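# Place ball in high post cup, reseat frame

## Task

Get the ball into the cup on top of the tall post, and set the frame back in its proper spot resting on its supports. Both must stay put on their own, since anything that stays in place only because a robot holds it does not count. Finally open the grippers and pull the arms away.

## Robot and tools

Setup: three identical i2rt Big YAM arms, named arm1, arm2 and arm3. Each has six rotary joints, a two-finger gripper and a wrist camera. Two fixed room cameras, cam_high and cam_low, also view the scene. With joints 1 and 6 at zero and the hand level and pointing ahead, the wrist camera rides on top of the hand and looks toward the fingertips. The hand can reach roughly 1.0 m out from the joint-1 axis. Joints move at different speeds, so the path between two postures may sweep wide. Watch for that near the other arms and the objects.

Joints. Every value is an absolute target, in radians, except the gripper, which is in metres. Ranges, with the tolerance counted as arrived in brackets:
- joint1_rad: -2.879 to 2.879 (0.045). Yaws the whole arm about its base. Positive is counter-clockwise seen from above. At 0 the arm extends in the direction its base faces.
- joint2_rad: 0 to 3.141 (0.14). Shoulder. At 0 the upper arm lies roughly flat, pointing backward. Increasing it lifts the arm and then brings it forward.
- joint3_rad: 0 to 3.019 (0.09). Elbow. At 0 the forearm is folded against the upper arm, and larger values open it.
- joint4_rad: -1.692 to 1.57 (0.055). Wrist pitch. Positive tips the fingers up.
- joint5_rad: -1.57 to 1.57 (0.03). Sideways wrist swing. Positive goes to the arm's right.
- joint6_rad: -2.094 to 2.094 (0.035). Hand roll. Positive is clockwise when viewed from behind the hand.
- gripper_m: 0 to 0.093 (0.003). The gap between the fingertips. Each finger pad squeezes with up to about 50 to 62 N, and some grippers squeeze less.

Frames. All poses share one scene frame, with its origin on the floor and +z up. The hand point is the midpoint between the fingertips. The hand's z axis runs along the fingers, and its y axis is the direction in which the fingers open and close. The base poses are not printed.

Tools.
- execute_actions: the argument actions is a list holding either one action object or nothing. The action object can have the keys arm1, arm2 and arm3. Under each key is a joints object that maps joint names (above) to absolute targets. You may list any subset of joints and any subset of arms. All commanded motions start together but may finish at different times. Any joint or arm you leave out keeps its previous target and may still be pushing toward it. The optional cameras argument is a list drawn from arm1_cam_wrist, arm2_cam_wrist, arm3_cam_wrist, cam_high, cam_low and all. If it is missing, null or ["all"], you get every camera, and [] gives no images. An empty actions list simply reports the state and images. An unknown key, bad camera name or out-of-range number rejects the whole call, and nothing moves. Example: {"arm1": {"joints": {"gripper_m": 0.05}}, "arm2": {"joints": {"joint1_rad": 0.3}}}.
- wait: seconds from 0 to 10. Commands nothing new, lets the scene run, then reports state and images.
- zoom_image: camera (one of the five names) and region [x0, y0, x1, y1] in pixels, measured from the top-left corner, at most 504 by 504. It enlarges part of that camera's latest full image.
- finished_scene: scene (an integer). Closes the scene for good and reports whether the goal was met. Call it only after the ball and frame are resting on their own and the arms are open and clear. Its result carries the next task.

Reading results. joint_positions gives the measured joints. The pictures line lists which camera produced each image, in order. joint_status tells how each commanded motion of the last accepted action ended:
- off_target: the joint stopped short and may still be pushing.
- contact_stop or time_out: the joint drops its target and holds where it stopped. A timed-out joint may instead keep pushing toward its target, or toward a point limited to 0.375, 0.375, 0.113, 0.225, 0.075 and 0.3 rad (joints 1 to 6) from where it is. It resumes the move by itself if the path clears. To relieve it, command its reported position.
- "joint command not followed", usually with a cause line, means a built-in check blocked that arm's targets (often self or arm-to-arm clearance), and those joints read not_followed. The gripper part still runs. Blocked targets may be retried on later actions until you send targets that pass.
- limit_stop_at_motor_heat: the arm stopped from overheating. Resend the target.
- on_its_own lists joints you did not command this call. Its "held at" is the held target, not the current position.
Joint torques are per arm joint, in the same order. They are noisy and offset, are never zero, and friction can fake or mask a load. There is no line that reports arm-to-arm contact. A MOTOR HOT line appears from 85 °C. At 100 °C an OVER-TEMPERATURE FAULT makes that arm and its gripper go limp and fall.

Cautions. Don't push hard or keep pushing, because an arm does not stop on touching things. Sustained force and held loads heat the motors, even while you are deciding the next call. Never squeeze two arms against each other, since that ends the run, and avoid hard hits. The clearance check ignores fingers, gripper housings and wrist cameras, and can react late. Don't drop, slam or slip objects, and never knock anything off the work area or to the floor. A loose object may occasionally get nudged by something else. A small target change may not move a joint at all. Fewer and quicker robot motions are better.

Each tool is called after "Emit:" as name(argument=value, ...) on one line, values as JSON.

## Session

Emit:
execute_actions(actions=[])

Scene clock: 0.00 s.
Joint torques (N m, as the arm reports them, + toward a larger angle): no reading
Motor temperatures (°C, as the motors report them): arm1=[26 24 23 24 22 23] | arm2=[23 23 24 25 24 26] | arm3=[24 24 23 25 26 24]
arm1.joint_positions: joint1_rad=-0.330 joint2_rad=+0.508 joint3_rad=+1.366 joint4_rad=-1.416 joint5_rad=-0.009 joint6_rad=+0.078 gripper_m=+0.094
arm1.joint_status: not commanded
arm1.hand: x=+1.2739 y=+0.0614 z=+1.3337 quat_wxyz=(-0.073, +0.855, -0.192, -0.476) (m; scene frame)
arm2.joint_positions: joint1_rad=+0.006 joint2_rad=+0.597 joint3_rad=+1.379 joint4_rad=-1.291 joint5_rad=+0.067 joint6_rad=-0.150 gripper_m=+0.094
arm2.joint_status: not commanded
arm2.hand: x=-0.6127 y=+1.0525 z=+1.3689 quat_wxyz=(-0.404, -0.380, -0.774, +0.307) (m; scene frame)
arm3.joint_positions: joint1_rad=+0.410 joint2_rad=+0.452 joint3_rad=+1.435 joint4_rad=-1.429 joint5_rad=-0.272 joint6_rad=+0.455 gripper_m=+0.095
arm3.joint_status: not commanded
arm3.hand: x=-0.7608 y=-1.1161 z=+1.3593 quat_wxyz=(-0.209, +0.474, -0.694, -0.500) (m; scene frame)
pictures: arm1_cam_wrist, arm2_cam_wrist, arm3_cam_wrist, cam_high, cam_low
Images, in order (width x height): arm1_cam_wrist 504x504, arm2_cam_wrist 504x504, arm3_cam_wrist 504x504, cam_high 504x504, cam_low 504x504.

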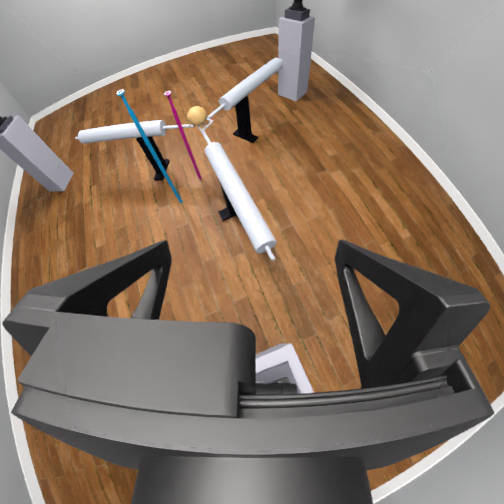

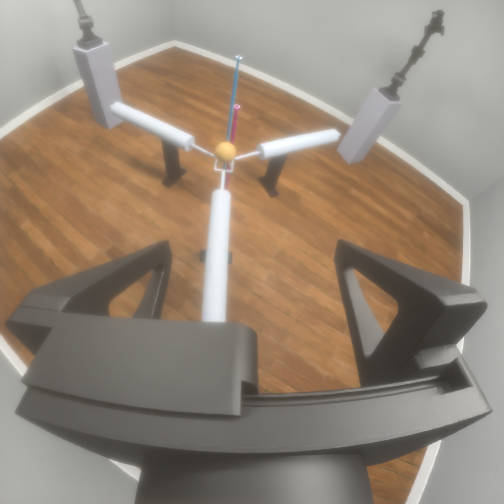

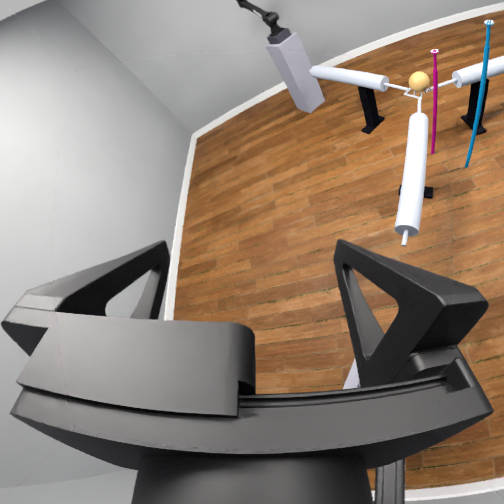

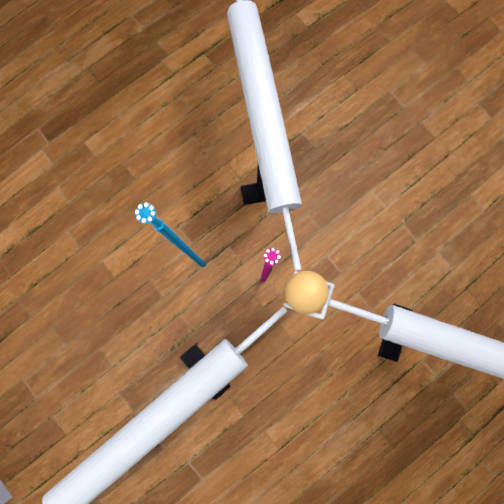

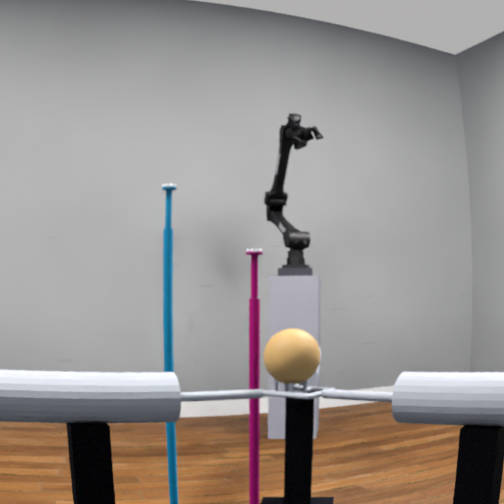

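Emit:
zoom_image(camera="cam_high", region=[220, 220, 400, 400])

Emit:
zoom_image(camera="arm1_cam_wrist", region=[60, 50, 320, 310])

Emit:
zoom_image(camera="cam_low", region=[200, 300, 400, 500])

Emit:
zoom_image(camera="arm2_cam_wrist", region=[150, 40, 330, 220])

Region (220, 220, 400, 400) of cam_high's 504x504 image, scaled by 2.800, with more detail than that image has.

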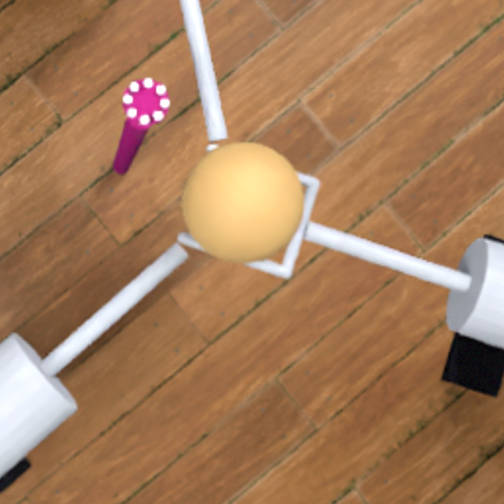

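Region (60, 50, 320, 310) of arm1_cam_wrist's 504x504 image, scaled by 1.938, with more detail than that image has.

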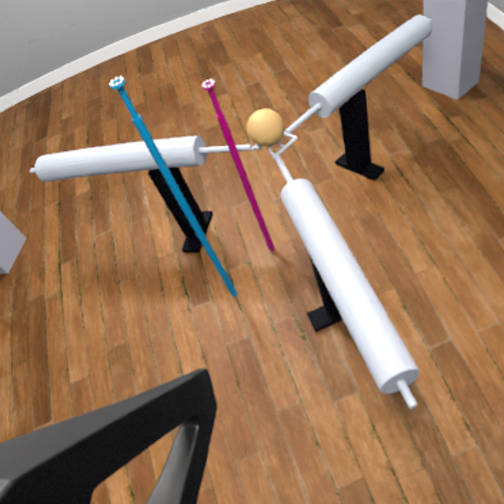

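Region (200, 300, 400, 500) of cam_low's 504x504 image, scaled by 2.520, with more detail than that image has.

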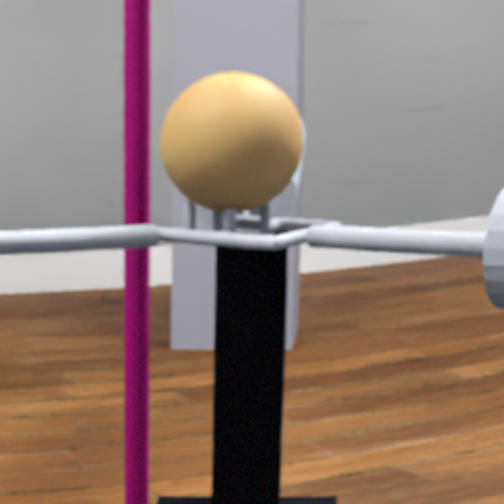

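Region (150, 40, 330, 220) of arm2_cam_wrist's 504x504 image, scaled by 2.800, with more detail than that image has.

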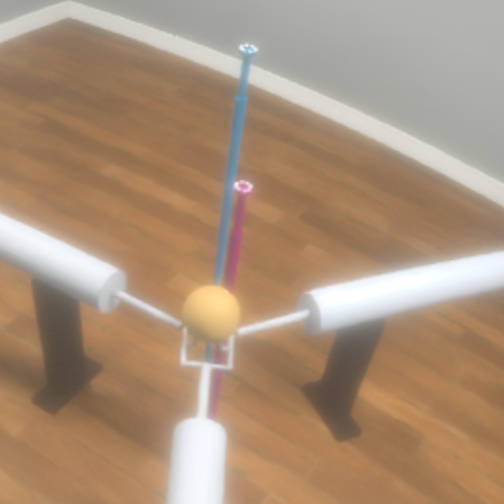

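Emit:
execute_actions(actions=[{"arm1":{"joints":{"joint1_rad":0,"joint2_rad":1.3,"joint3_rad":1.3,"joint4_rad":-1.4,"joint5_rad":0,"joint6_rad":0}},"arm2":{"joints":{"joint1_rad":0,"joint2_rad":1.5,"joint3_rad":1.1,"joint4_rad":-1.1,"joint5_rad":0,"joint6_rad":0}},"arm3":{"joints":{"joint1_rad":0,"joint2_rad":1.1,"joint3_rad":0.9,"joint4_rad":-1.2,"joint5_rad":0,"joint6_rad":0}}}])

Scene clock: 24.10 s.
Joint torques (N m, as the arm reports them, + toward a larger angle): arm1=[ -0.5  -11.83  10.93   0.75   0.08  -0.2 ] | arm2=[  0.71 -11.32   8.44   0.8   -0.02   0.23] | arm3=[-0.64 -8.83 12.55  0.94  0.17 -0.14]
Motor temperatures (°C, as the motors report them): arm1=[26 25 26 24 22 23] | arm2=[23 23 28 25 24 26] | arm3=[24 24 24 25 26 24]
arm1.joint_positions: joint1_rad=-0.011 joint2_rad=+1.303 joint3_rad=+1.302 joint4_rad=-1.406 joint5_rad=-0.001 joint6_rad=+0.014 gripper_m=+0.094
arm1.joint_status: all done
arm1.hand: x=+1.0385 y=+0.0212 z=+1.0686 quat_wxyz=(-0.006, +0.996, -0.035, -0.076) (m; scene frame)
arm2.joint_positions: joint1_rad=+0.006 joint2_rad=+1.487 joint3_rad=+1.103 joint4_rad=-1.108 joint5_rad=+0.003 joint6_rad=-0.011 gripper_m=+0.094
arm2.joint_status: all done
arm2.hand: x=-0.5020 y=+0.8865 z=+0.9449 quat_wxyz=(-0.032, -0.486, -0.873, +0.023) (m; scene frame)
arm3.joint_positions: joint1_rad=+0.004 joint2_rad=+1.105 joint3_rad=+0.882 joint4_rad=-1.204 joint5_rad=-0.002 joint6_rad=+0.014 gripper_m=+0.095
arm3.joint_status: all done
arm3.hand: x=-0.5721 y=-0.9761 z=+0.9614 quat_wxyz=(-0.065, +0.502, -0.861, -0.039) (m; scene frame)
pictures: arm1_cam_wrist, arm2_cam_wrist, arm3_cam_wrist, cam_high, cam_low
Images, in order (width x height): arm1_cam_wrist 504x504, arm2_cam_wrist 504x504, arm3_cam_wrist 504x504, cam_high 504x504, cam_low 504x504.

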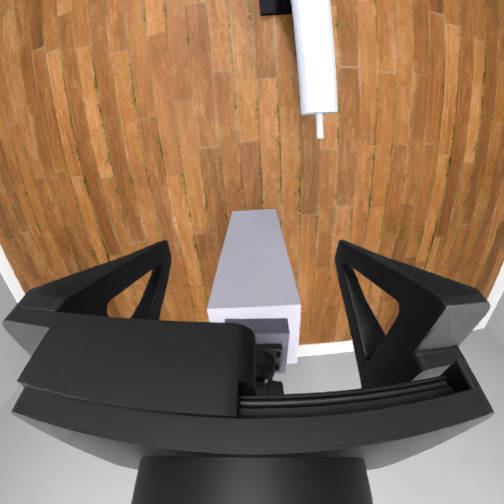

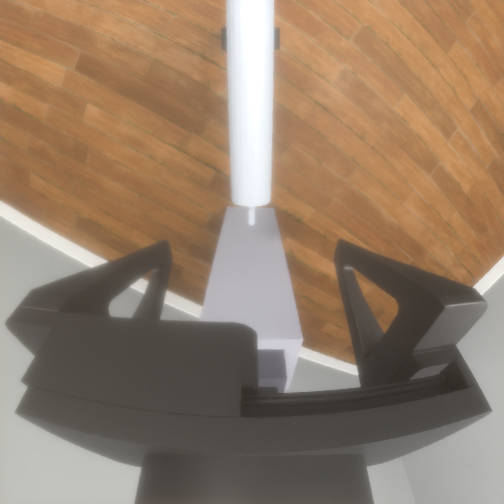

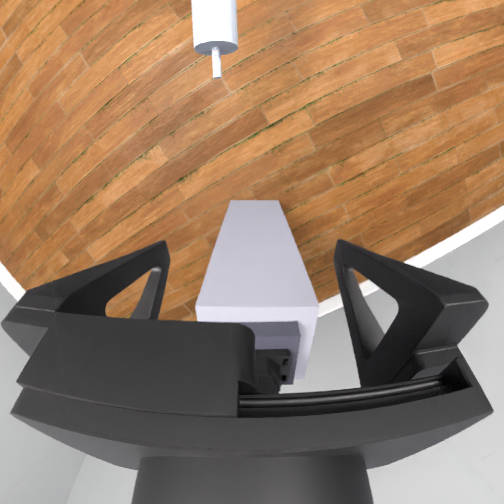

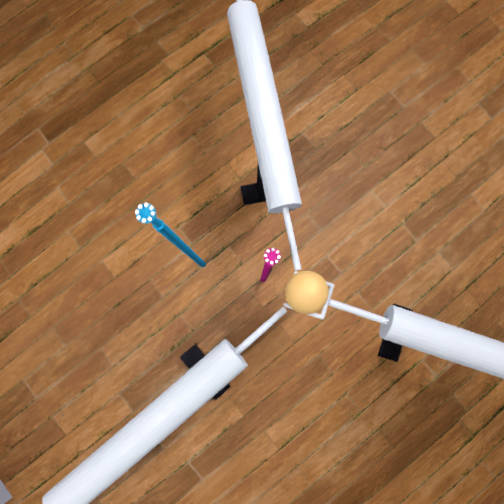

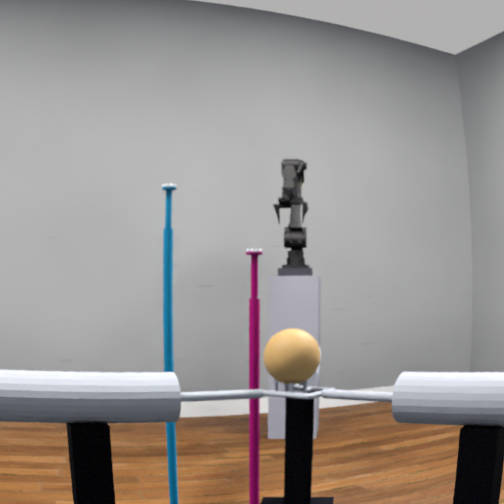

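Emit:
execute_actions(actions=[{"arm1":{"joints":{"joint1_rad":-0.2,"joint2_rad":2.0,"joint3_rad":1.3,"joint4_rad":-0.87}},"arm2":{"joints":{"joint2_rad":1.9,"joint3_rad":0.9,"joint4_rad":-0.57}},"arm3":{"joints":{"joint1_rad":0.12,"joint2_rad":2.1,"joint3_rad":1.5,"joint4_rad":-0.97}}}])

Scene clock: 54.33 s.
Joint torques (N m, as the arm reports them, + toward a larger angle): arm1=[ -0.68 -20.68   8.17   0.63   0.07  -0.19] | arm2=[  0.62 -14.24   5.42   0.76  -0.02   0.22] | arm3=[ -0.17 -23.66  11.37   0.46   0.14  -0.14]
Motor temperatures (°C, as the motors report them): arm1=[26 25 27 24 22 23] | arm2=[23 24 28 25 24 26] | arm3=[24 25 27 25 26 24]
arm1.joint_positions: joint1_rad=-0.209 joint2_rad=+2.003 joint3_rad=+1.302 joint4_rad=-0.880 joint5_rad=+0.000 joint6_rad=+0.013 gripper_m=+0.094
arm1.joint_status: all done
arm1.hand: x=+0.9365 y=+0.1346 z=+0.7516 quat_wxyz=(-0.004, +0.991, -0.133, +0.010) (m; scene frame)
arm2.joint_positions: joint1_rad=+0.006 joint2_rad=+1.908 joint3_rad=+0.895 joint4_rad=-0.581 joint5_rad=+0.003 joint6_rad=-0.011 gripper_m=+0.094
arm2.joint_status: all done
arm2.hand: x=-0.5151 y=+0.9059 z=+0.7153 quat_wxyz=(+0.012, -0.486, -0.874, -0.002) (m; scene frame)
arm3.joint_positions: joint1_rad=+0.121 joint2_rad=+2.106 joint3_rad=+1.472 joint4_rad=-0.974 joint5_rad=-0.001 joint6_rad=+0.013 gripper_m=+0.095
arm3.joint_status: all done
arm3.hand: x=-0.5100 y=-0.7255 z=+0.7409 quat_wxyz=(+0.012, +0.554, -0.833, +0.010) (m; scene frame)
pictures: arm1_cam_wrist, arm2_cam_wrist, arm3_cam_wrist, cam_high, cam_low
Images, in order (width x height): arm1_cam_wrist 504x504, arm2_cam_wrist 504x504, arm3_cam_wrist 504x504, cam_high 504x504, cam_low 504x504.

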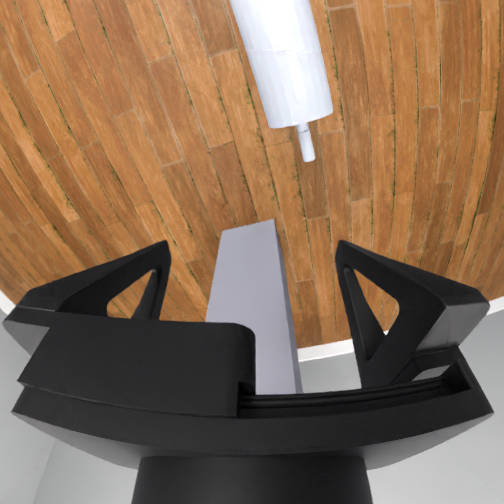

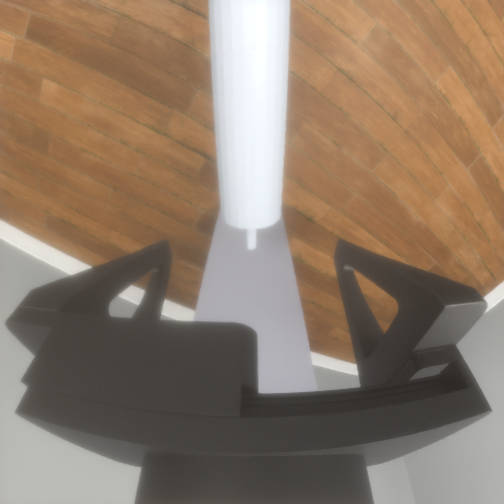

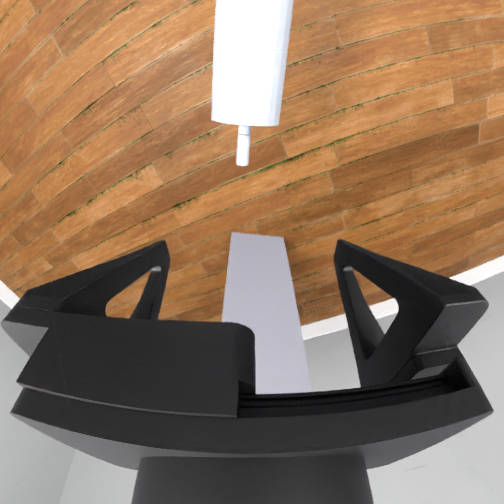

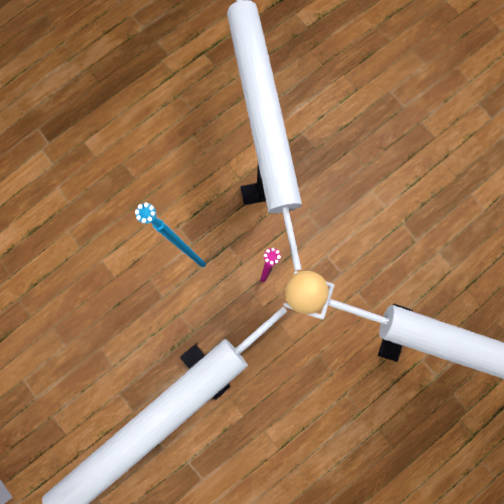

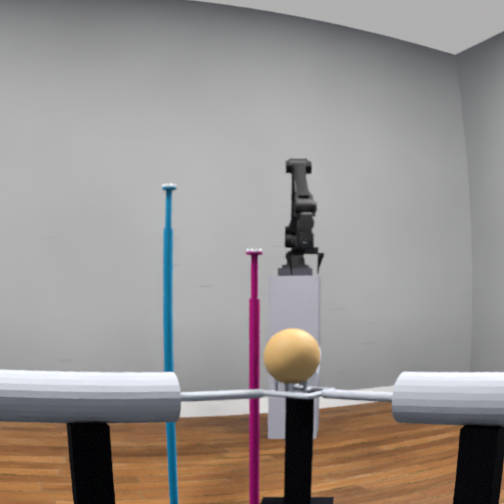

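Emit:
execute_actions(actions=[{"arm1":{"joints":{"joint1_rad":-0.361,"joint2_rad":2.298,"joint3_rad":1.305,"joint4_rad":-0.578,"joint6_rad":-0.45}},"arm2":{"joints":{"joint2_rad":2.159,"joint3_rad":0.552,"joint4_rad":0.036}},"arm3":{"joints":{"joint1_rad":0.145,"joint2_rad":2.323,"joint3_rad":1.392,"joint4_rad":-0.64,"joint6_rad":0.125}}}], cameras=["arm1_cam_wrist","arm2_cam_wrist","arm3_cam_wrist"])

Scene clock: 148.23 s.
Joint torques (N m, as the arm reports them, + toward a larger angle): arm1=[ -0.78 -21.88   6.46   0.56   0.01  -0.16] | arm2=[  0.61 -11.58   0.09   0.7   -0.01   0.2 ] | arm3=[  0.04 -23.85   7.87   0.97   0.15   0.11]
Motor temperatures (°C, as the motors report them): arm1=[26 28 27 24 22 23] | arm2=[23 27 27 25 24 26] | arm3=[24 30 28 25 26 24]
arm1.joint_positions: joint1_rad=-0.376 joint2_rad=+2.294 joint3_rad=+1.299 joint4_rad=-0.587 joint5_rad=+0.001 joint6_rad=-0.435 gripper_m=+0.094
arm1.joint_status: all done
arm1.hand: x=+0.9705 y=+0.2184 z=+0.6017 quat_wxyz=(-0.002, +1.000, +0.007, +0.011) (m; scene frame)
arm2.joint_positions: joint1_rad=+0.006 joint2_rad=+2.166 joint3_rad=+0.550 joint4_rad=+0.027 joint5_rad=+0.003 joint6_rad=-0.011 gripper_m=+0.094
arm2.joint_status: all done
arm2.hand: x=-0.5877 y=+1.0246 z=+0.5982 quat_wxyz=(+0.010, -0.486, -0.874, -0.001) (m; scene frame)
arm3.joint_positions: joint1_rad=+0.139 joint2_rad=+2.331 joint3_rad=+1.377 joint4_rad=-0.654 joint5_rad=-0.001 joint6_rad=+0.111 gripper_m=+0.095
arm3.joint_status: all done
arm3.hand: x=-0.5290 y=-0.7473 z=+0.5918 quat_wxyz=(+0.012, +0.520, -0.854, +0.011) (m; scene frame)
pictures: arm1_cam_wrist, arm2_cam_wrist, arm3_cam_wrist
Images, in order (width x height): arm1_cam_wrist 504x504, arm2_cam_wrist 504x504, arm3_cam_wrist 504x504.

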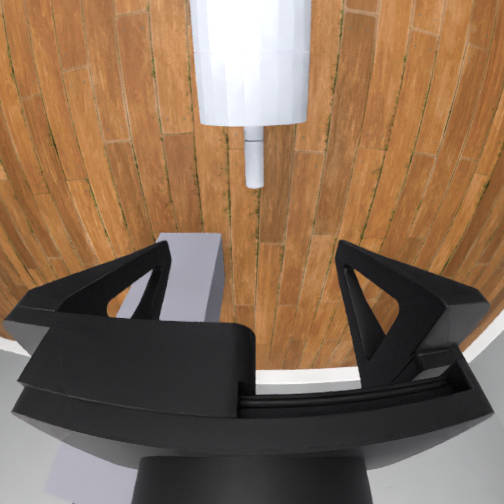

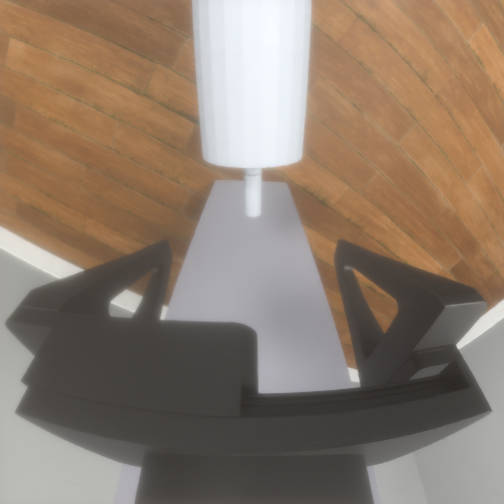

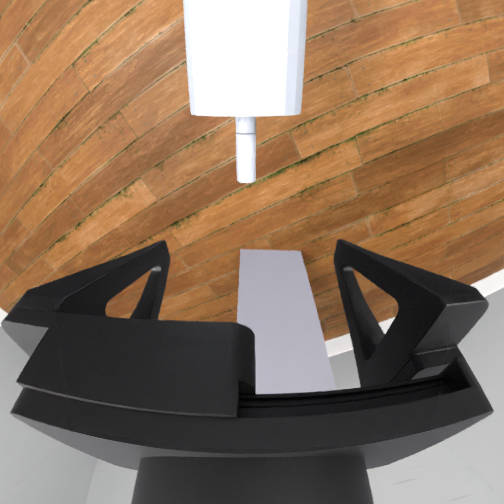

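Emit:
execute_actions(actions=[{"arm1":{"joints":{"joint1_rad":-0.35,"joint2_rad":2.47,"joint3_rad":1.39,"joint4_rad":-0.48}},"arm2":{"joints":{"joint2_rad":2.43,"joint3_rad":0.62,"joint4_rad":0.25}},"arm3":{"joints":{"joint1_rad":0.155,"joint2_rad":2.49,"joint3_rad":1.475,"joint4_rad":-0.55}}}], cameras=[])

Emit:
execute_actions(actions=[{"arm1":{"joints":{"joint2_rad":2.624,"joint3_rad":1.487,"joint4_rad":-0.42}},"arm2":{"joints":{"joint2_rad":2.655,"joint3_rad":0.732,"joint4_rad":0.365}},"arm3":{"joints":{"joint2_rad":2.639,"joint3_rad":1.569,"joint4_rad":-0.49}}}], cameras=["arm1_cam_wrist","arm2_cam_wrist","arm3_cam_wrist"])

Scene clock: 166.30 s.
Joint torques (N m, as the arm reports them, + toward a larger angle): arm1=[ -0.34 -22.78   6.1    0.39   0.01  -0.19] | arm2=[  0.67 -11.69  -2.14   0.72  -0.02   0.22] | arm3=[  0.21 -23.2    6.58   0.75   0.15   0.1 ]
Motor temperatures (°C, as the motors report them): arm1=[26 29 26 24 22 23] | arm2=[23 26 26 25 24 26] | arm3=[24 30 27 25 26 24]
arm1.joint_positions: joint1_rad=-0.365 joint2_rad=+2.473 joint3_rad=+1.380 joint4_rad=-0.485 joint5_rad=+0.001 joint6_rad=-0.436 gripper_m=+0.094
arm1.joint_status: all done
arm1.hand: x=+0.9628 y=+0.2166 z=+0.5258 quat_wxyz=(-0.003, +1.000, +0.013, +0.009) (m; scene frame)
arm2.joint_positions: joint1_rad=+0.006 joint2_rad=+2.429 joint3_rad=+0.623 joint4_rad=+0.239 joint5_rad=+0.003 joint6_rad=-0.011 gripper_m=+0.094
arm2.joint_status: all done
arm2.hand: x=-0.5902 y=+1.0281 z=+0.5290 quat_wxyz=(+0.000, -0.486, -0.874, +0.004) (m; scene frame)
arm3.joint_positions: joint1_rad=+0.146 joint2_rad=+2.475 joint3_rad=+1.470 joint4_rad=-0.557 joint5_rad=-0.001 joint6_rad=+0.112 gripper_m=+0.095
arm3.joint_status: all done
arm3.hand: x=-0.5234 y=-0.7226 z=+0.5343 quat_wxyz=(-0.007, +0.523, -0.853, -0.004) (m; scene frame)
pictures: none
No camera images: the call's "cameras" was empty. Leave "cameras" out to get every camera's image.

Scene clock: 167.47 s.
Joint torques (N m, as the arm reports them, + toward a larger angle): arm1=[ -0.35 -23.58   5.64   0.36   0.01  -0.19] | arm2=[  0.67 -10.42  -2.99   0.37   0.21   0.21] | arm3=[  0.59 -23.42   6.24   0.77   0.15   0.09]
Motor temperatures (°C, as the motors report them): arm1=[26 29 26 24 22 23] | arm2=[23 26 26 25 24 26] | arm3=[24 30 27 25 26 24]
arm1.joint_positions: joint1_rad=-0.365 joint2_rad=+2.623 joint3_rad=+1.478 joint4_rad=-0.423 joint5_rad=+0.001 joint6_rad=-0.436 gripper_m=+0.094
arm1.joint_status: all done
arm1.hand: x=+0.9565 y=+0.2202 z=+0.4640 quat_wxyz=(-0.005, +1.000, +0.013, +0.005) (m; scene frame)
arm2.joint_positions: joint1_rad=+0.006 joint2_rad=+2.628 joint3_rad=+0.739 joint4_rad=+0.368 joint5_rad=-0.003 joint6_rad=-0.010 gripper_m=+0.094
arm2.joint_status: all done
arm2.hand: x=-0.5827 y=+1.0171 z=+0.4687 quat_wxyz=(-0.021, -0.487, -0.873, +0.013) (m; scene frame)
arm3.joint_positions: joint1_rad=+0.146 joint2_rad=+2.623 joint3_rad=+1.562 joint4_rad=-0.497 joint5_rad=-0.001 joint6_rad=+0.112 gripper_m=+0.095
arm3.joint_status: all done
arm3.hand: x=-0.5212 y=-0.7173 z=+0.4711 quat_wxyz=(-0.008, +0.523, -0.853, -0.005) (m; scene frame)
pictures: arm1_cam_wrist, arm2_cam_wrist, arm3_cam_wrist
Images, in order (width x height): arm1_cam_wrist 504x504, arm2_cam_wrist 504x504, arm3_cam_wrist 504x504.

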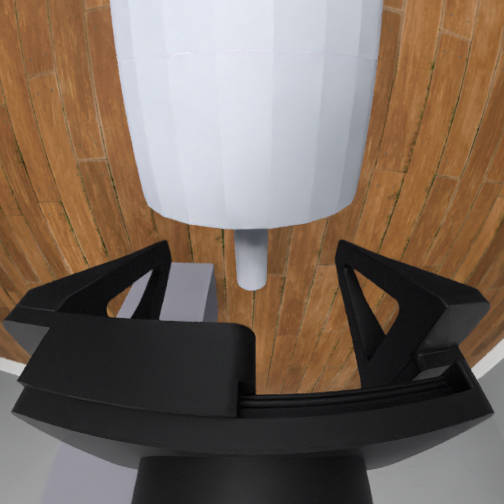

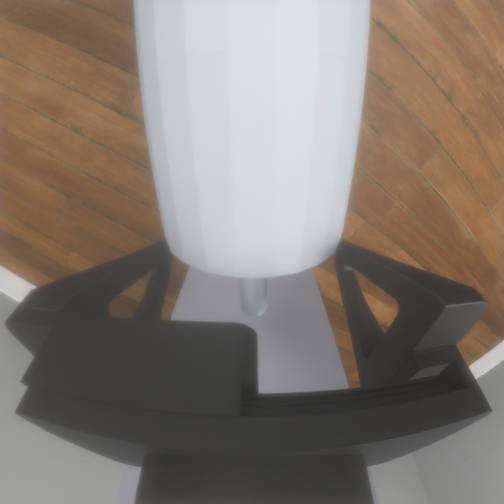

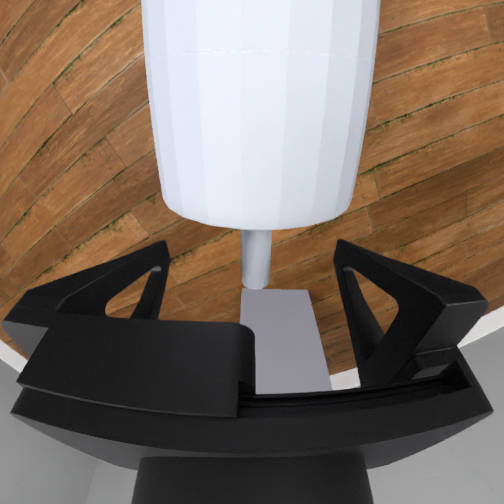

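Emit:
execute_actions(actions=[{"arm1":{"joints":{"joint2_rad":2.68,"joint3_rad":1.522,"joint4_rad":-0.40}},"arm2":{"joints":{"joint2_rad":2.73,"joint3_rad":0.75,"joint4_rad":0.405}},"arm3":{"joints":{"joint2_rad":2.705,"joint3_rad":1.61,"joint4_rad":-0.465}}}], cameras=["arm1_cam_wrist","arm2_cam_wrist","arm3_cam_wrist","cam_low"])

Scene clock: 180.27 s.
Joint torques (N m, as the arm reports them, + toward a larger angle): arm1=[ -0.33 -22.02   6.35   0.57   0.01  -0.19] | arm2=[ 0.71 -6.8  -1.45  0.16  0.21  0.21] | arm3=[  0.43 -22.4    6.82   1.01   0.14   0.09]
Motor temperatures (°C, as the motors report them): arm1=[26 29 26 24 22 23] | arm2=[23 26 26 25 24 26] | arm3=[24 30 26 25 26 24]
arm1.joint_positions: joint1_rad=-0.365 joint2_rad=+2.663 joint3_rad=+1.500 joint4_rad=-0.408 joint5_rad=+0.001 joint6_rad=-0.436 gripper_m=+0.094
arm1.joint_status: all done
arm1.hand: x=+0.9585 y=+0.2195 z=+0.4468 quat_wxyz=(-0.004, +1.000, +0.013, +0.006) (m; scene frame)
arm2.joint_positions: joint1_rad=+0.006 joint2_rad=+2.650 joint3_rad=+0.736 joint4_rad=+0.415 joint5_rad=-0.003 joint6_rad=-0.010 gripper_m=+0.094
arm2.joint_status: all done
arm2.hand: x=-0.5834 y=+1.0182 z=+0.4641 quat_wxyz=(-0.030, -0.487, -0.873, +0.019) (m; scene frame)
arm3.joint_positions: joint1_rad=+0.146 joint2_rad=+2.673 joint3_rad=+1.594 joint4_rad=-0.477 joint5_rad=-0.001 joint6_rad=+0.112 gripper_m=+0.095
arm3.joint_status: all done
arm3.hand: x=-0.5208 y=-0.7164 z=+0.4498 quat_wxyz=(-0.009, +0.523, -0.853, -0.006) (m; scene frame)
pictures: arm1_cam_wrist, arm2_cam_wrist, arm3_cam_wrist, cam_low
Images, in order (width x height): arm1_cam_wrist 504x504, arm2_cam_wrist 504x504, arm3_cam_wrist 504x504, cam_low 504x504.

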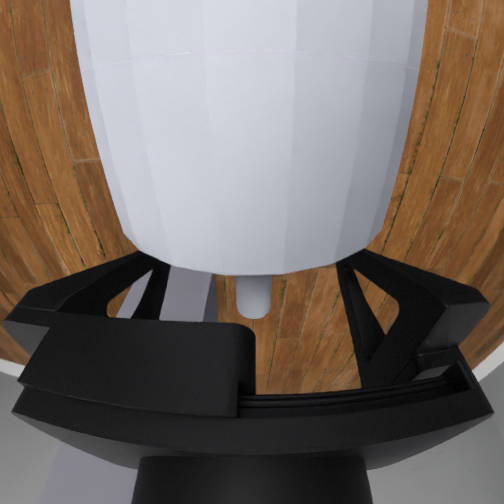

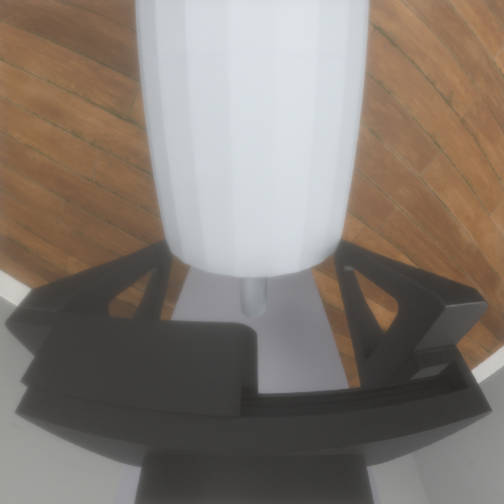

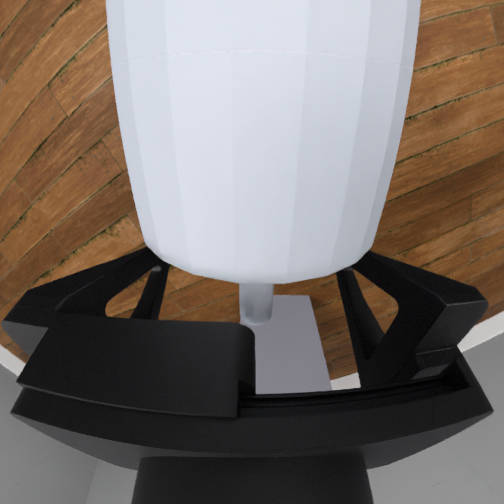

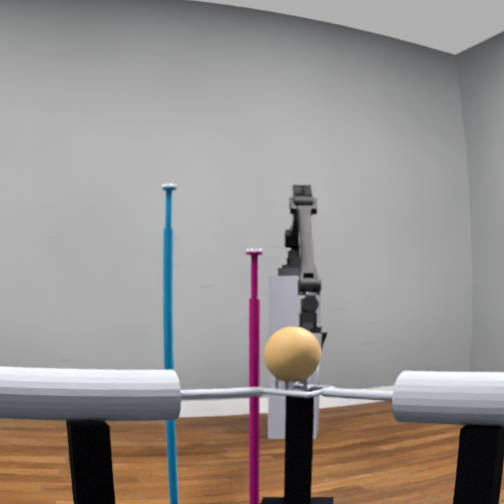

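Emit:
execute_actions(actions=[{"arm2":{"joints":{"joint2_rad":2.55,"joint3_rad":0.632,"joint4_rad":0.345}}}], cameras=["arm1_cam_wrist","arm2_cam_wrist","arm3_cam_wrist","cam_low"])

Scene clock: 187.80 s.
Joint torques (N m, as the arm reports them, + toward a larger angle): arm1=[ -0.36 -22.16   6.41   0.53   0.01  -0.19] | arm2=[  0.6  -11.96  -3.04   0.26   0.19   0.18] | arm3=[  0.22 -22.25   6.98   0.96   0.15   0.09]
Motor temperatures (°C, as the motors report them): arm1=[26 29 26 24 22 23] | arm2=[23 26 26 25 24 26] | arm3=[24 30 26 25 26 24]
arm1.joint_positions: joint1_rad=-0.365 joint2_rad=+2.663 joint3_rad=+1.500 joint4_rad=-0.408 joint5_rad=+0.001 joint6_rad=-0.436 gripper_m=+0.094
arm1.joint_status: not commanded
arm1.hand: x=+0.9585 y=+0.2195 z=+0.4468 quat_wxyz=(-0.004, +1.000, +0.013, +0.006) (m; scene frame)
arm2.joint_positions: joint1_rad=+0.006 joint2_rad=+2.559 joint3_rad=+0.634 joint4_rad=+0.350 joint5_rad=-0.002 joint6_rad=-0.008 gripper_m=+0.094
arm2.joint_status: all done
arm2.hand: x=-0.6010 y=+1.0475 z=+0.4976 quat_wxyz=(+0.002, -0.488, -0.873, +0.000) (m; scene frame)
arm3.joint_positions: joint1_rad=+0.146 joint2_rad=+2.673 joint3_rad=+1.594 joint4_rad=-0.477 joint5_rad=-0.001 joint6_rad=+0.112 gripper_m=+0.095
arm3.joint_status: not commanded
arm3.hand: x=-0.5208 y=-0.7164 z=+0.4498 quat_wxyz=(-0.009, +0.523, -0.853, -0.006) (m; scene frame)
pictures: arm1_cam_wrist, arm2_cam_wrist, arm3_cam_wrist, cam_low
Images, in order (width x height): arm1_cam_wrist 504x504, arm2_cam_wrist 504x504, arm3_cam_wrist 504x504, cam_low 504x504.

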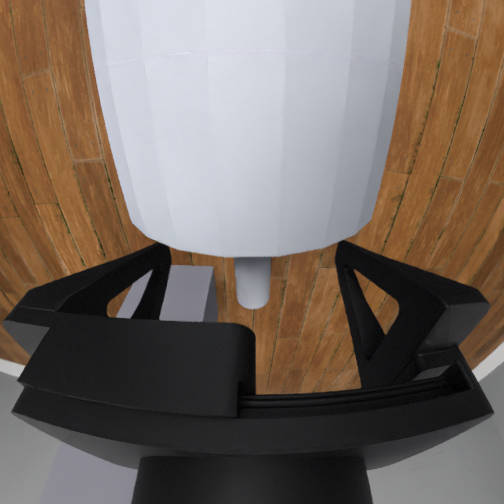

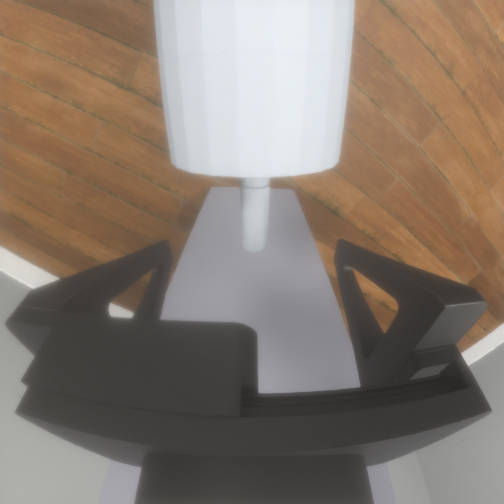

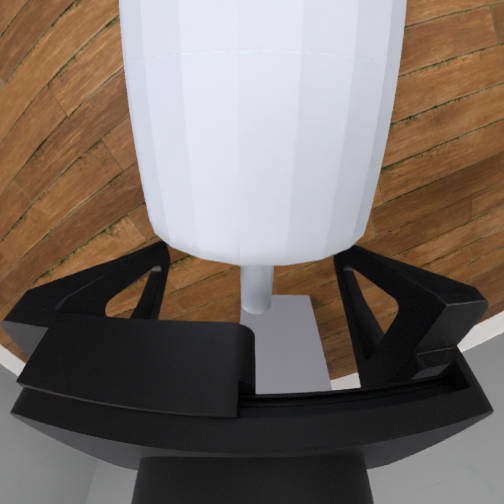

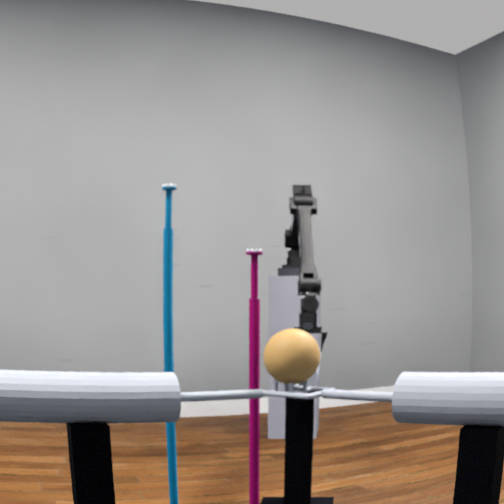

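Emit:
execute_actions(actions=[{"arm2":{"joints":{"joint2_rad":2.725,"joint3_rad":0.752,"joint4_rad":0.39}},"arm1":{"joints":{"gripper_m":0}},"arm3":{"joints":{"gripper_m":0}}}], cameras=["arm1_cam_wrist","arm2_cam_wrist","arm3_cam_wrist","cam_low"])

Scene clock: 195.70 s.
Joint torques (N m, as the arm reports them, + toward a larger angle): arm1=[ -0.42 -22.17   6.41   0.52   0.1   -0.17] | arm2=[  0.54 -12.1   -3.17   0.48   0.2    0.21] | arm3=[  0.34 -22.17   6.99   0.94  -0.05   0.09]
Motor temperatures (°C, as the motors report them): arm1=[26 30 26 24 22 23] | arm2=[23 26 26 25 24 26] | arm3=[24 30 26 25 26 24]
arm1.joint_positions: joint1_rad=-0.364 joint2_rad=+2.663 joint3_rad=+1.500 joint4_rad=-0.407 joint5_rad=-0.003 joint6_rad=-0.438 gripper_m=+0.018
arm1.joint_status: gripper_m off_target (ended at +0.018, target +0.000)
arm1.hand: x=+0.9580 y=+0.2187 z=+0.4468 quat_wxyz=(-0.003, +1.000, +0.014, +0.005) (m; scene frame)
arm2.joint_positions: joint1_rad=+0.006 joint2_rad=+2.720 joint3_rad=+0.750 joint4_rad=+0.384 joint5_rad=-0.003 joint6_rad=-0.009 gripper_m=+0.094
arm2.joint_status: all done
arm2.hand: x=-0.6008 y=+1.0467 z=+0.4453 quat_wxyz=(+0.007, -0.487, -0.873, -0.003) (m; scene frame)
arm3.joint_positions: joint1_rad=+0.146 joint2_rad=+2.673 joint3_rad=+1.594 joint4_rad=-0.477 joint5_rad=+0.004 joint6_rad=+0.112 gripper_m=+0.017
arm3.joint_status: gripper_m off_target (ended at +0.017, target +0.000)
arm3.hand: x=-0.5197 y=-0.7168 z=+0.4498 quat_wxyz=(-0.011, +0.522, -0.853, -0.004) (m; scene frame)
pictures: arm1_cam_wrist, arm2_cam_wrist, arm3_cam_wrist, cam_low
Images, in order (width x height): arm1_cam_wrist 504x504, arm2_cam_wrist 504x504, arm3_cam_wrist 504x504, cam_low 504x504.

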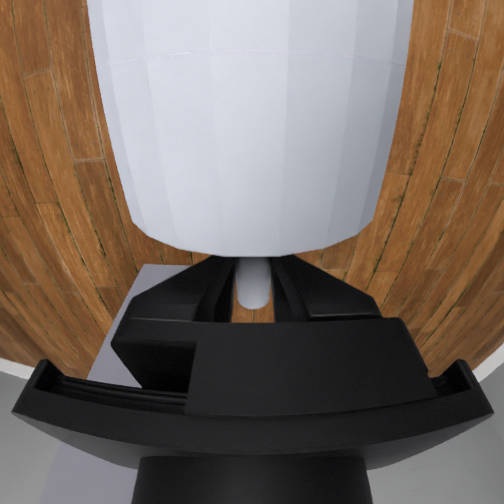

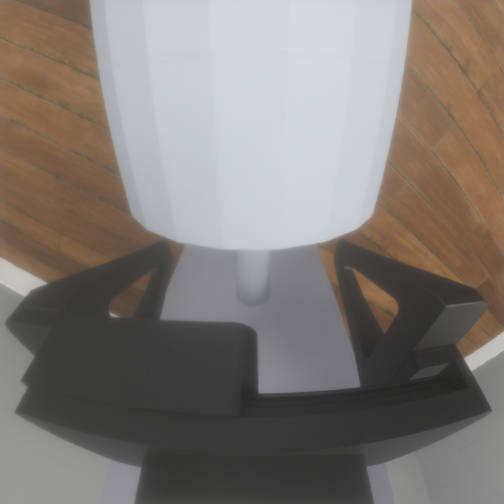

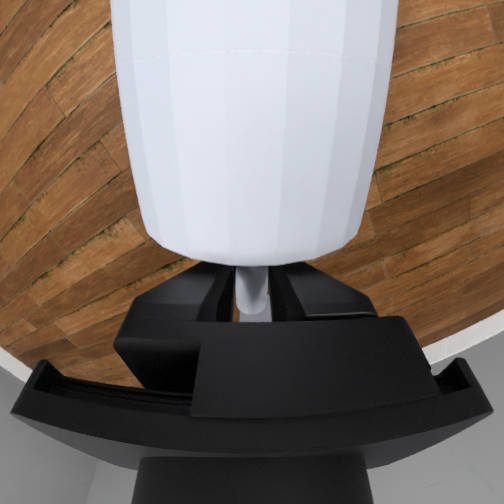

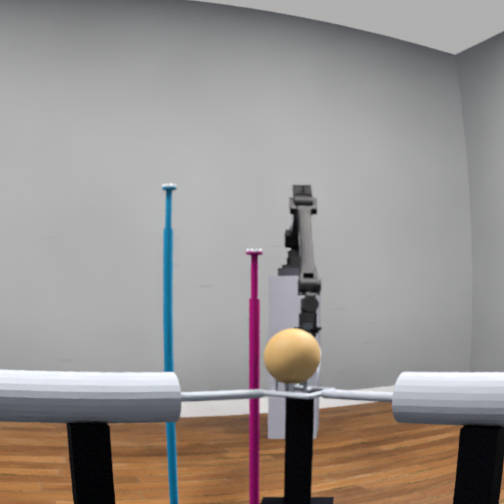

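Emit:
execute_actions(actions=[{"arm2":{"joints":{"gripper_m":0}}}], cameras=[])

Emit:
execute_actions(actions=[{"arm1":{"joints":{"joint2_rad":2.544,"joint3_rad":1.431,"joint4_rad":-0.458}},"arm2":{"joints":{"joint2_rad":2.562,"joint3_rad":0.647,"joint4_rad":0.33}},"arm3":{"joints":{"joint2_rad":2.561,"joint3_rad":1.527,"joint4_rad":-0.526}}}], cameras=["cam_high","cam_low"])

Scene clock: 209.67 s.
Joint torques (N m, as the arm reports them, + toward a larger angle): arm1=[ -0.41 -22.17   6.41   0.52   0.1   -0.17] | arm2=[  0.74 -11.62  -3.07   0.59   0.22   0.2 ] | arm3=[  0.45 -22.33   6.99   0.96  -0.05   0.09]
Motor temperatures (°C, as the motors report them): arm1=[26 30 26 24 22 23] | arm2=[23 26 26 25 24 26] | arm3=[24 31 26 25 26 24]
arm1.joint_positions: joint1_rad=-0.364 joint2_rad=+2.663 joint3_rad=+1.500 joint4_rad=-0.407 joint5_rad=-0.003 joint6_rad=-0.438 gripper_m=+0.018
arm1.joint_status: not commanded
arm1.hand: x=+0.9580 y=+0.2187 z=+0.4468 quat_wxyz=(-0.003, +1.000, +0.014, +0.005) (m; scene frame)
arm2.joint_positions: joint1_rad=+0.006 joint2_rad=+2.720 joint3_rad=+0.750 joint4_rad=+0.384 joint5_rad=-0.003 joint6_rad=-0.009 gripper_m=+0.018
arm2.joint_status: gripper_m off_target (ended at +0.018, target +0.000)
arm2.hand: x=-0.6008 y=+1.0467 z=+0.4453 quat_wxyz=(+0.007, -0.487, -0.873, -0.003) (m; scene frame)
arm3.joint_positions: joint1_rad=+0.146 joint2_rad=+2.673 joint3_rad=+1.594 joint4_rad=-0.477 joint5_rad=+0.004 joint6_rad=+0.112 gripper_m=+0.017
arm3.joint_status: not commanded
arm3.hand: x=-0.5197 y=-0.7168 z=+0.4498 quat_wxyz=(-0.011, +0.522, -0.853, -0.004) (m; scene frame)
pictures: none
No camera images: the call's "cameras" was empty. Leave "cameras" out to get every camera's image.

Scene clock: 210.63 s.
Joint torques (N m, as the arm reports them, + toward a larger angle): arm1=[ -2.18 -26.2    4.58  -0.18   0.05  -0.27] | arm2=[  0.85 -13.16  -4.27   0.26   0.11   0.2 ] | arm3=[  0.63 -27.4    5.31  -0.25   0.07   0.1 ]
Motor temperatures (°C, as the motors report them): arm1=[26 30 26 24 22 23] | arm2=[23 26 26 25 24 26] | arm3=[24 31 26 25 26 24]
arm1.joint_positions: joint1_rad=-0.343 joint2_rad=+2.566 joint3_rad=+1.434 joint4_rad=-0.449 joint5_rad=-0.001 joint6_rad=-0.429 gripper_m=+0.018
arm1.joint_status: all done
arm1.hand: x=+0.9576 y=+0.2060 z=+0.4865 quat_wxyz=(-0.002, +1.000, +0.020, +0.010) (m; scene frame)
arm2.joint_positions: joint1_rad=+0.005 joint2_rad=+2.575 joint3_rad=+0.667 joint4_rad=+0.333 joint5_rad=-0.001 joint6_rad=-0.009 gripper_m=+0.018
arm2.joint_status: all done
arm2.hand: x=-0.5974 y=+1.0401 z=+0.4896 quat_wxyz=(+0.003, -0.488, -0.873, +0.001) (m; scene frame)
arm3.joint_positions: joint1_rad=+0.146 joint2_rad=+2.589 joint3_rad=+1.529 joint4_rad=-0.508 joint5_rad=+0.001 joint6_rad=+0.112 gripper_m=+0.017
arm3.joint_status: all done
arm3.hand: x=-0.5234 y=-0.7233 z=+0.4835 quat_wxyz=(-0.005, +0.522, -0.853, -0.001) (m; scene frame)
pictures: cam_high, cam_low
Images, in order (width x height): cam_high 504x504, cam_low 504x504.

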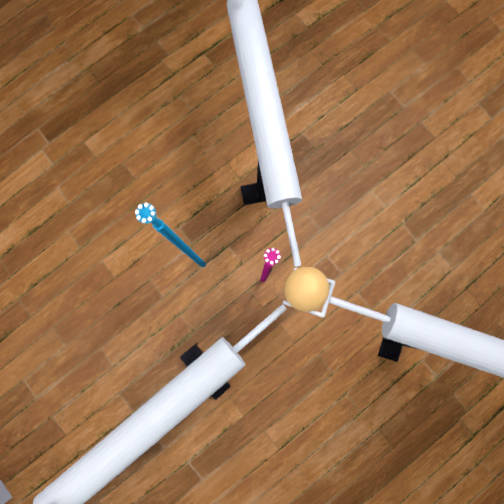

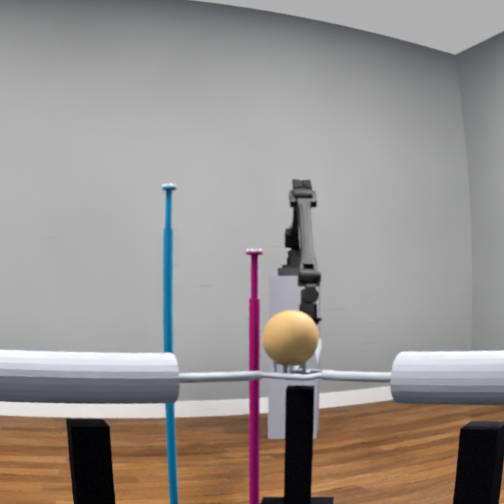

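Emit:
execute_actions(actions=[{"arm1":{"joints":{"joint1_rad":-0.37,"joint2_rad":2.294,"joint3_rad":1.341,"joint4_rad":-0.593}},"arm2":{"joints":{"joint2_rad":2.17,"joint3_rad":0.486,"joint4_rad":0.111}},"arm3":{"joints":{"joint2_rad":2.318,"joint3_rad":1.443,"joint4_rad":-0.657}}}], cameras=["cam_low"])

Emit:
execute_actions(actions=[{"arm1":{"joints":{"joint2_rad":2.092,"joint3_rad":1.318,"joint4_rad":-0.772}},"arm2":{"joints":{"joint2_rad":1.72,"joint3_rad":0.42,"joint4_rad":-0.272}},"arm3":{"joints":{"joint2_rad":2.13,"joint3_rad":1.426,"joint4_rad":-0.829}}}], cameras=["cam_low","cam_high"])

Scene clock: 238.10 s.
Joint torques (N m, as the arm reports them, + toward a larger angle): arm1=[ -1.53 -23.81   6.47   0.27   0.25  -0.12] | arm2=[  0.89 -12.18  -0.69   0.13   0.13   0.2 ] | arm3=[ -0.6  -24.81   7.4    0.12   0.     0.06]
Motor temperatures (°C, as the motors report them): arm1=[26 31 26 24 22 23] | arm2=[23 27 26 25 24 26] | arm3=[24 33 25 25 26 24]
arm1.joint_positions: joint1_rad=-0.369 joint2_rad=+2.308 joint3_rad=+1.338 joint4_rad=-0.594 joint5_rad=-0.007 joint6_rad=-0.441 gripper_m=+0.018
arm1.joint_status: all done
arm1.hand: x=+0.9536 y=+0.2204 z=+0.6031 quat_wxyz=(-0.003, +1.000, +0.013, +0.001) (m; scene frame)
arm2.joint_positions: joint1_rad=+0.005 joint2_rad=+2.193 joint3_rad=+0.483 joint4_rad=+0.117 joint5_rad=+0.000 joint6_rad=-0.009 gripper_m=+0.018
arm2.joint_status: all done
arm2.hand: x=-0.6027 y=+1.0498 z=+0.5941 quat_wxyz=(+0.011, -0.488, -0.873, -0.003) (m; scene frame)
arm3.joint_positions: joint1_rad=+0.156 joint2_rad=+2.331 joint3_rad=+1.438 joint4_rad=-0.648 joint5_rad=+0.003 joint6_rad=+0.117 gripper_m=+0.017
arm3.joint_status: all done
arm3.hand: x=-0.5251 y=-0.7113 z=+0.6062 quat_wxyz=(-0.016, +0.525, -0.851, -0.009) (m; scene frame)
pictures: cam_low
Images, in order (width x height): cam_low 504x504.

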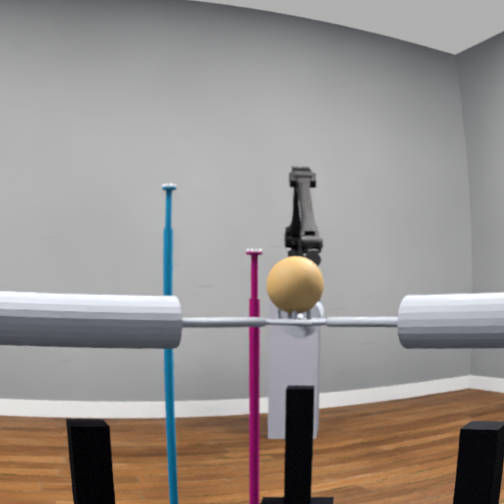

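Scene clock: 239.20 s.
Joint torques (N m, as the arm reports them, + toward a larger angle): arm1=[ -1.73 -22.89   7.95   0.43   0.26  -0.14] | arm2=[ 0.97 -9.94  2.8   0.    0.05  0.2 ] | arm3=[ -0.27 -23.62   8.76   0.23  -0.03   0.06]
Motor temperatures (°C, as the motors report them): arm1=[26 31 26 24 22 23] | arm2=[23 27 26 25 24 26] | arm3=[24 33 26 25 26 24]
arm1.joint_positions: joint1_rad=-0.366 joint2_rad=+2.106 joint3_rad=+1.314 joint4_rad=-0.777 joint5_rad=-0.007 joint6_rad=-0.441 gripper_m=+0.018
arm1.joint_status: all done
arm1.hand: x=+0.9543 y=+0.2171 z=+0.7022 quat_wxyz=(-0.001, +1.000, +0.014, +0.003) (m; scene frame)
arm2.joint_positions: joint1_rad=+0.004 joint2_rad=+1.740 joint3_rad=+0.419 joint4_rad=-0.263 joint5_rad=+0.001 joint6_rad=-0.009 gripper_m=+0.018
arm2.joint_status: all done
arm2.hand: x=-0.6002 y=+1.0461 z=+0.6961 quat_wxyz=(+0.007, -0.488, -0.873, +0.000) (m; scene frame)
arm3.joint_positions: joint1_rad=+0.155 joint2_rad=+2.138 joint3_rad=+1.420 joint4_rad=-0.821 joint5_rad=+0.004 joint6_rad=+0.117 gripper_m=+0.017
arm3.joint_status: all done
arm3.hand: x=-0.5249 y=-0.7126 z=+0.7076 quat_wxyz=(-0.018, +0.524, -0.851, -0.009) (m; scene frame)
pictures: cam_high, cam_low
Images, in order (width x height): cam_high 504x504, cam_low 504x504.

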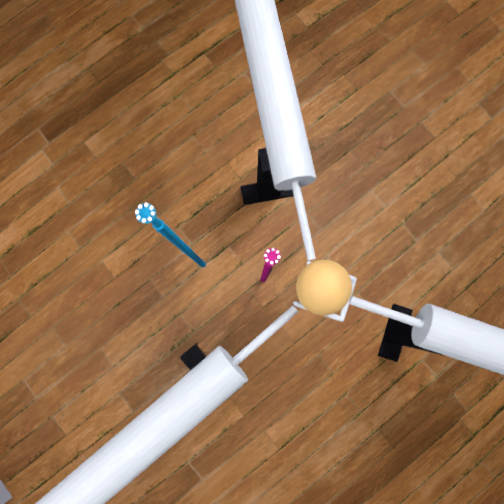

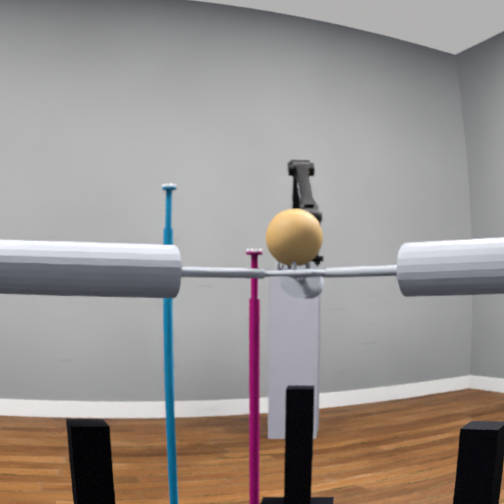

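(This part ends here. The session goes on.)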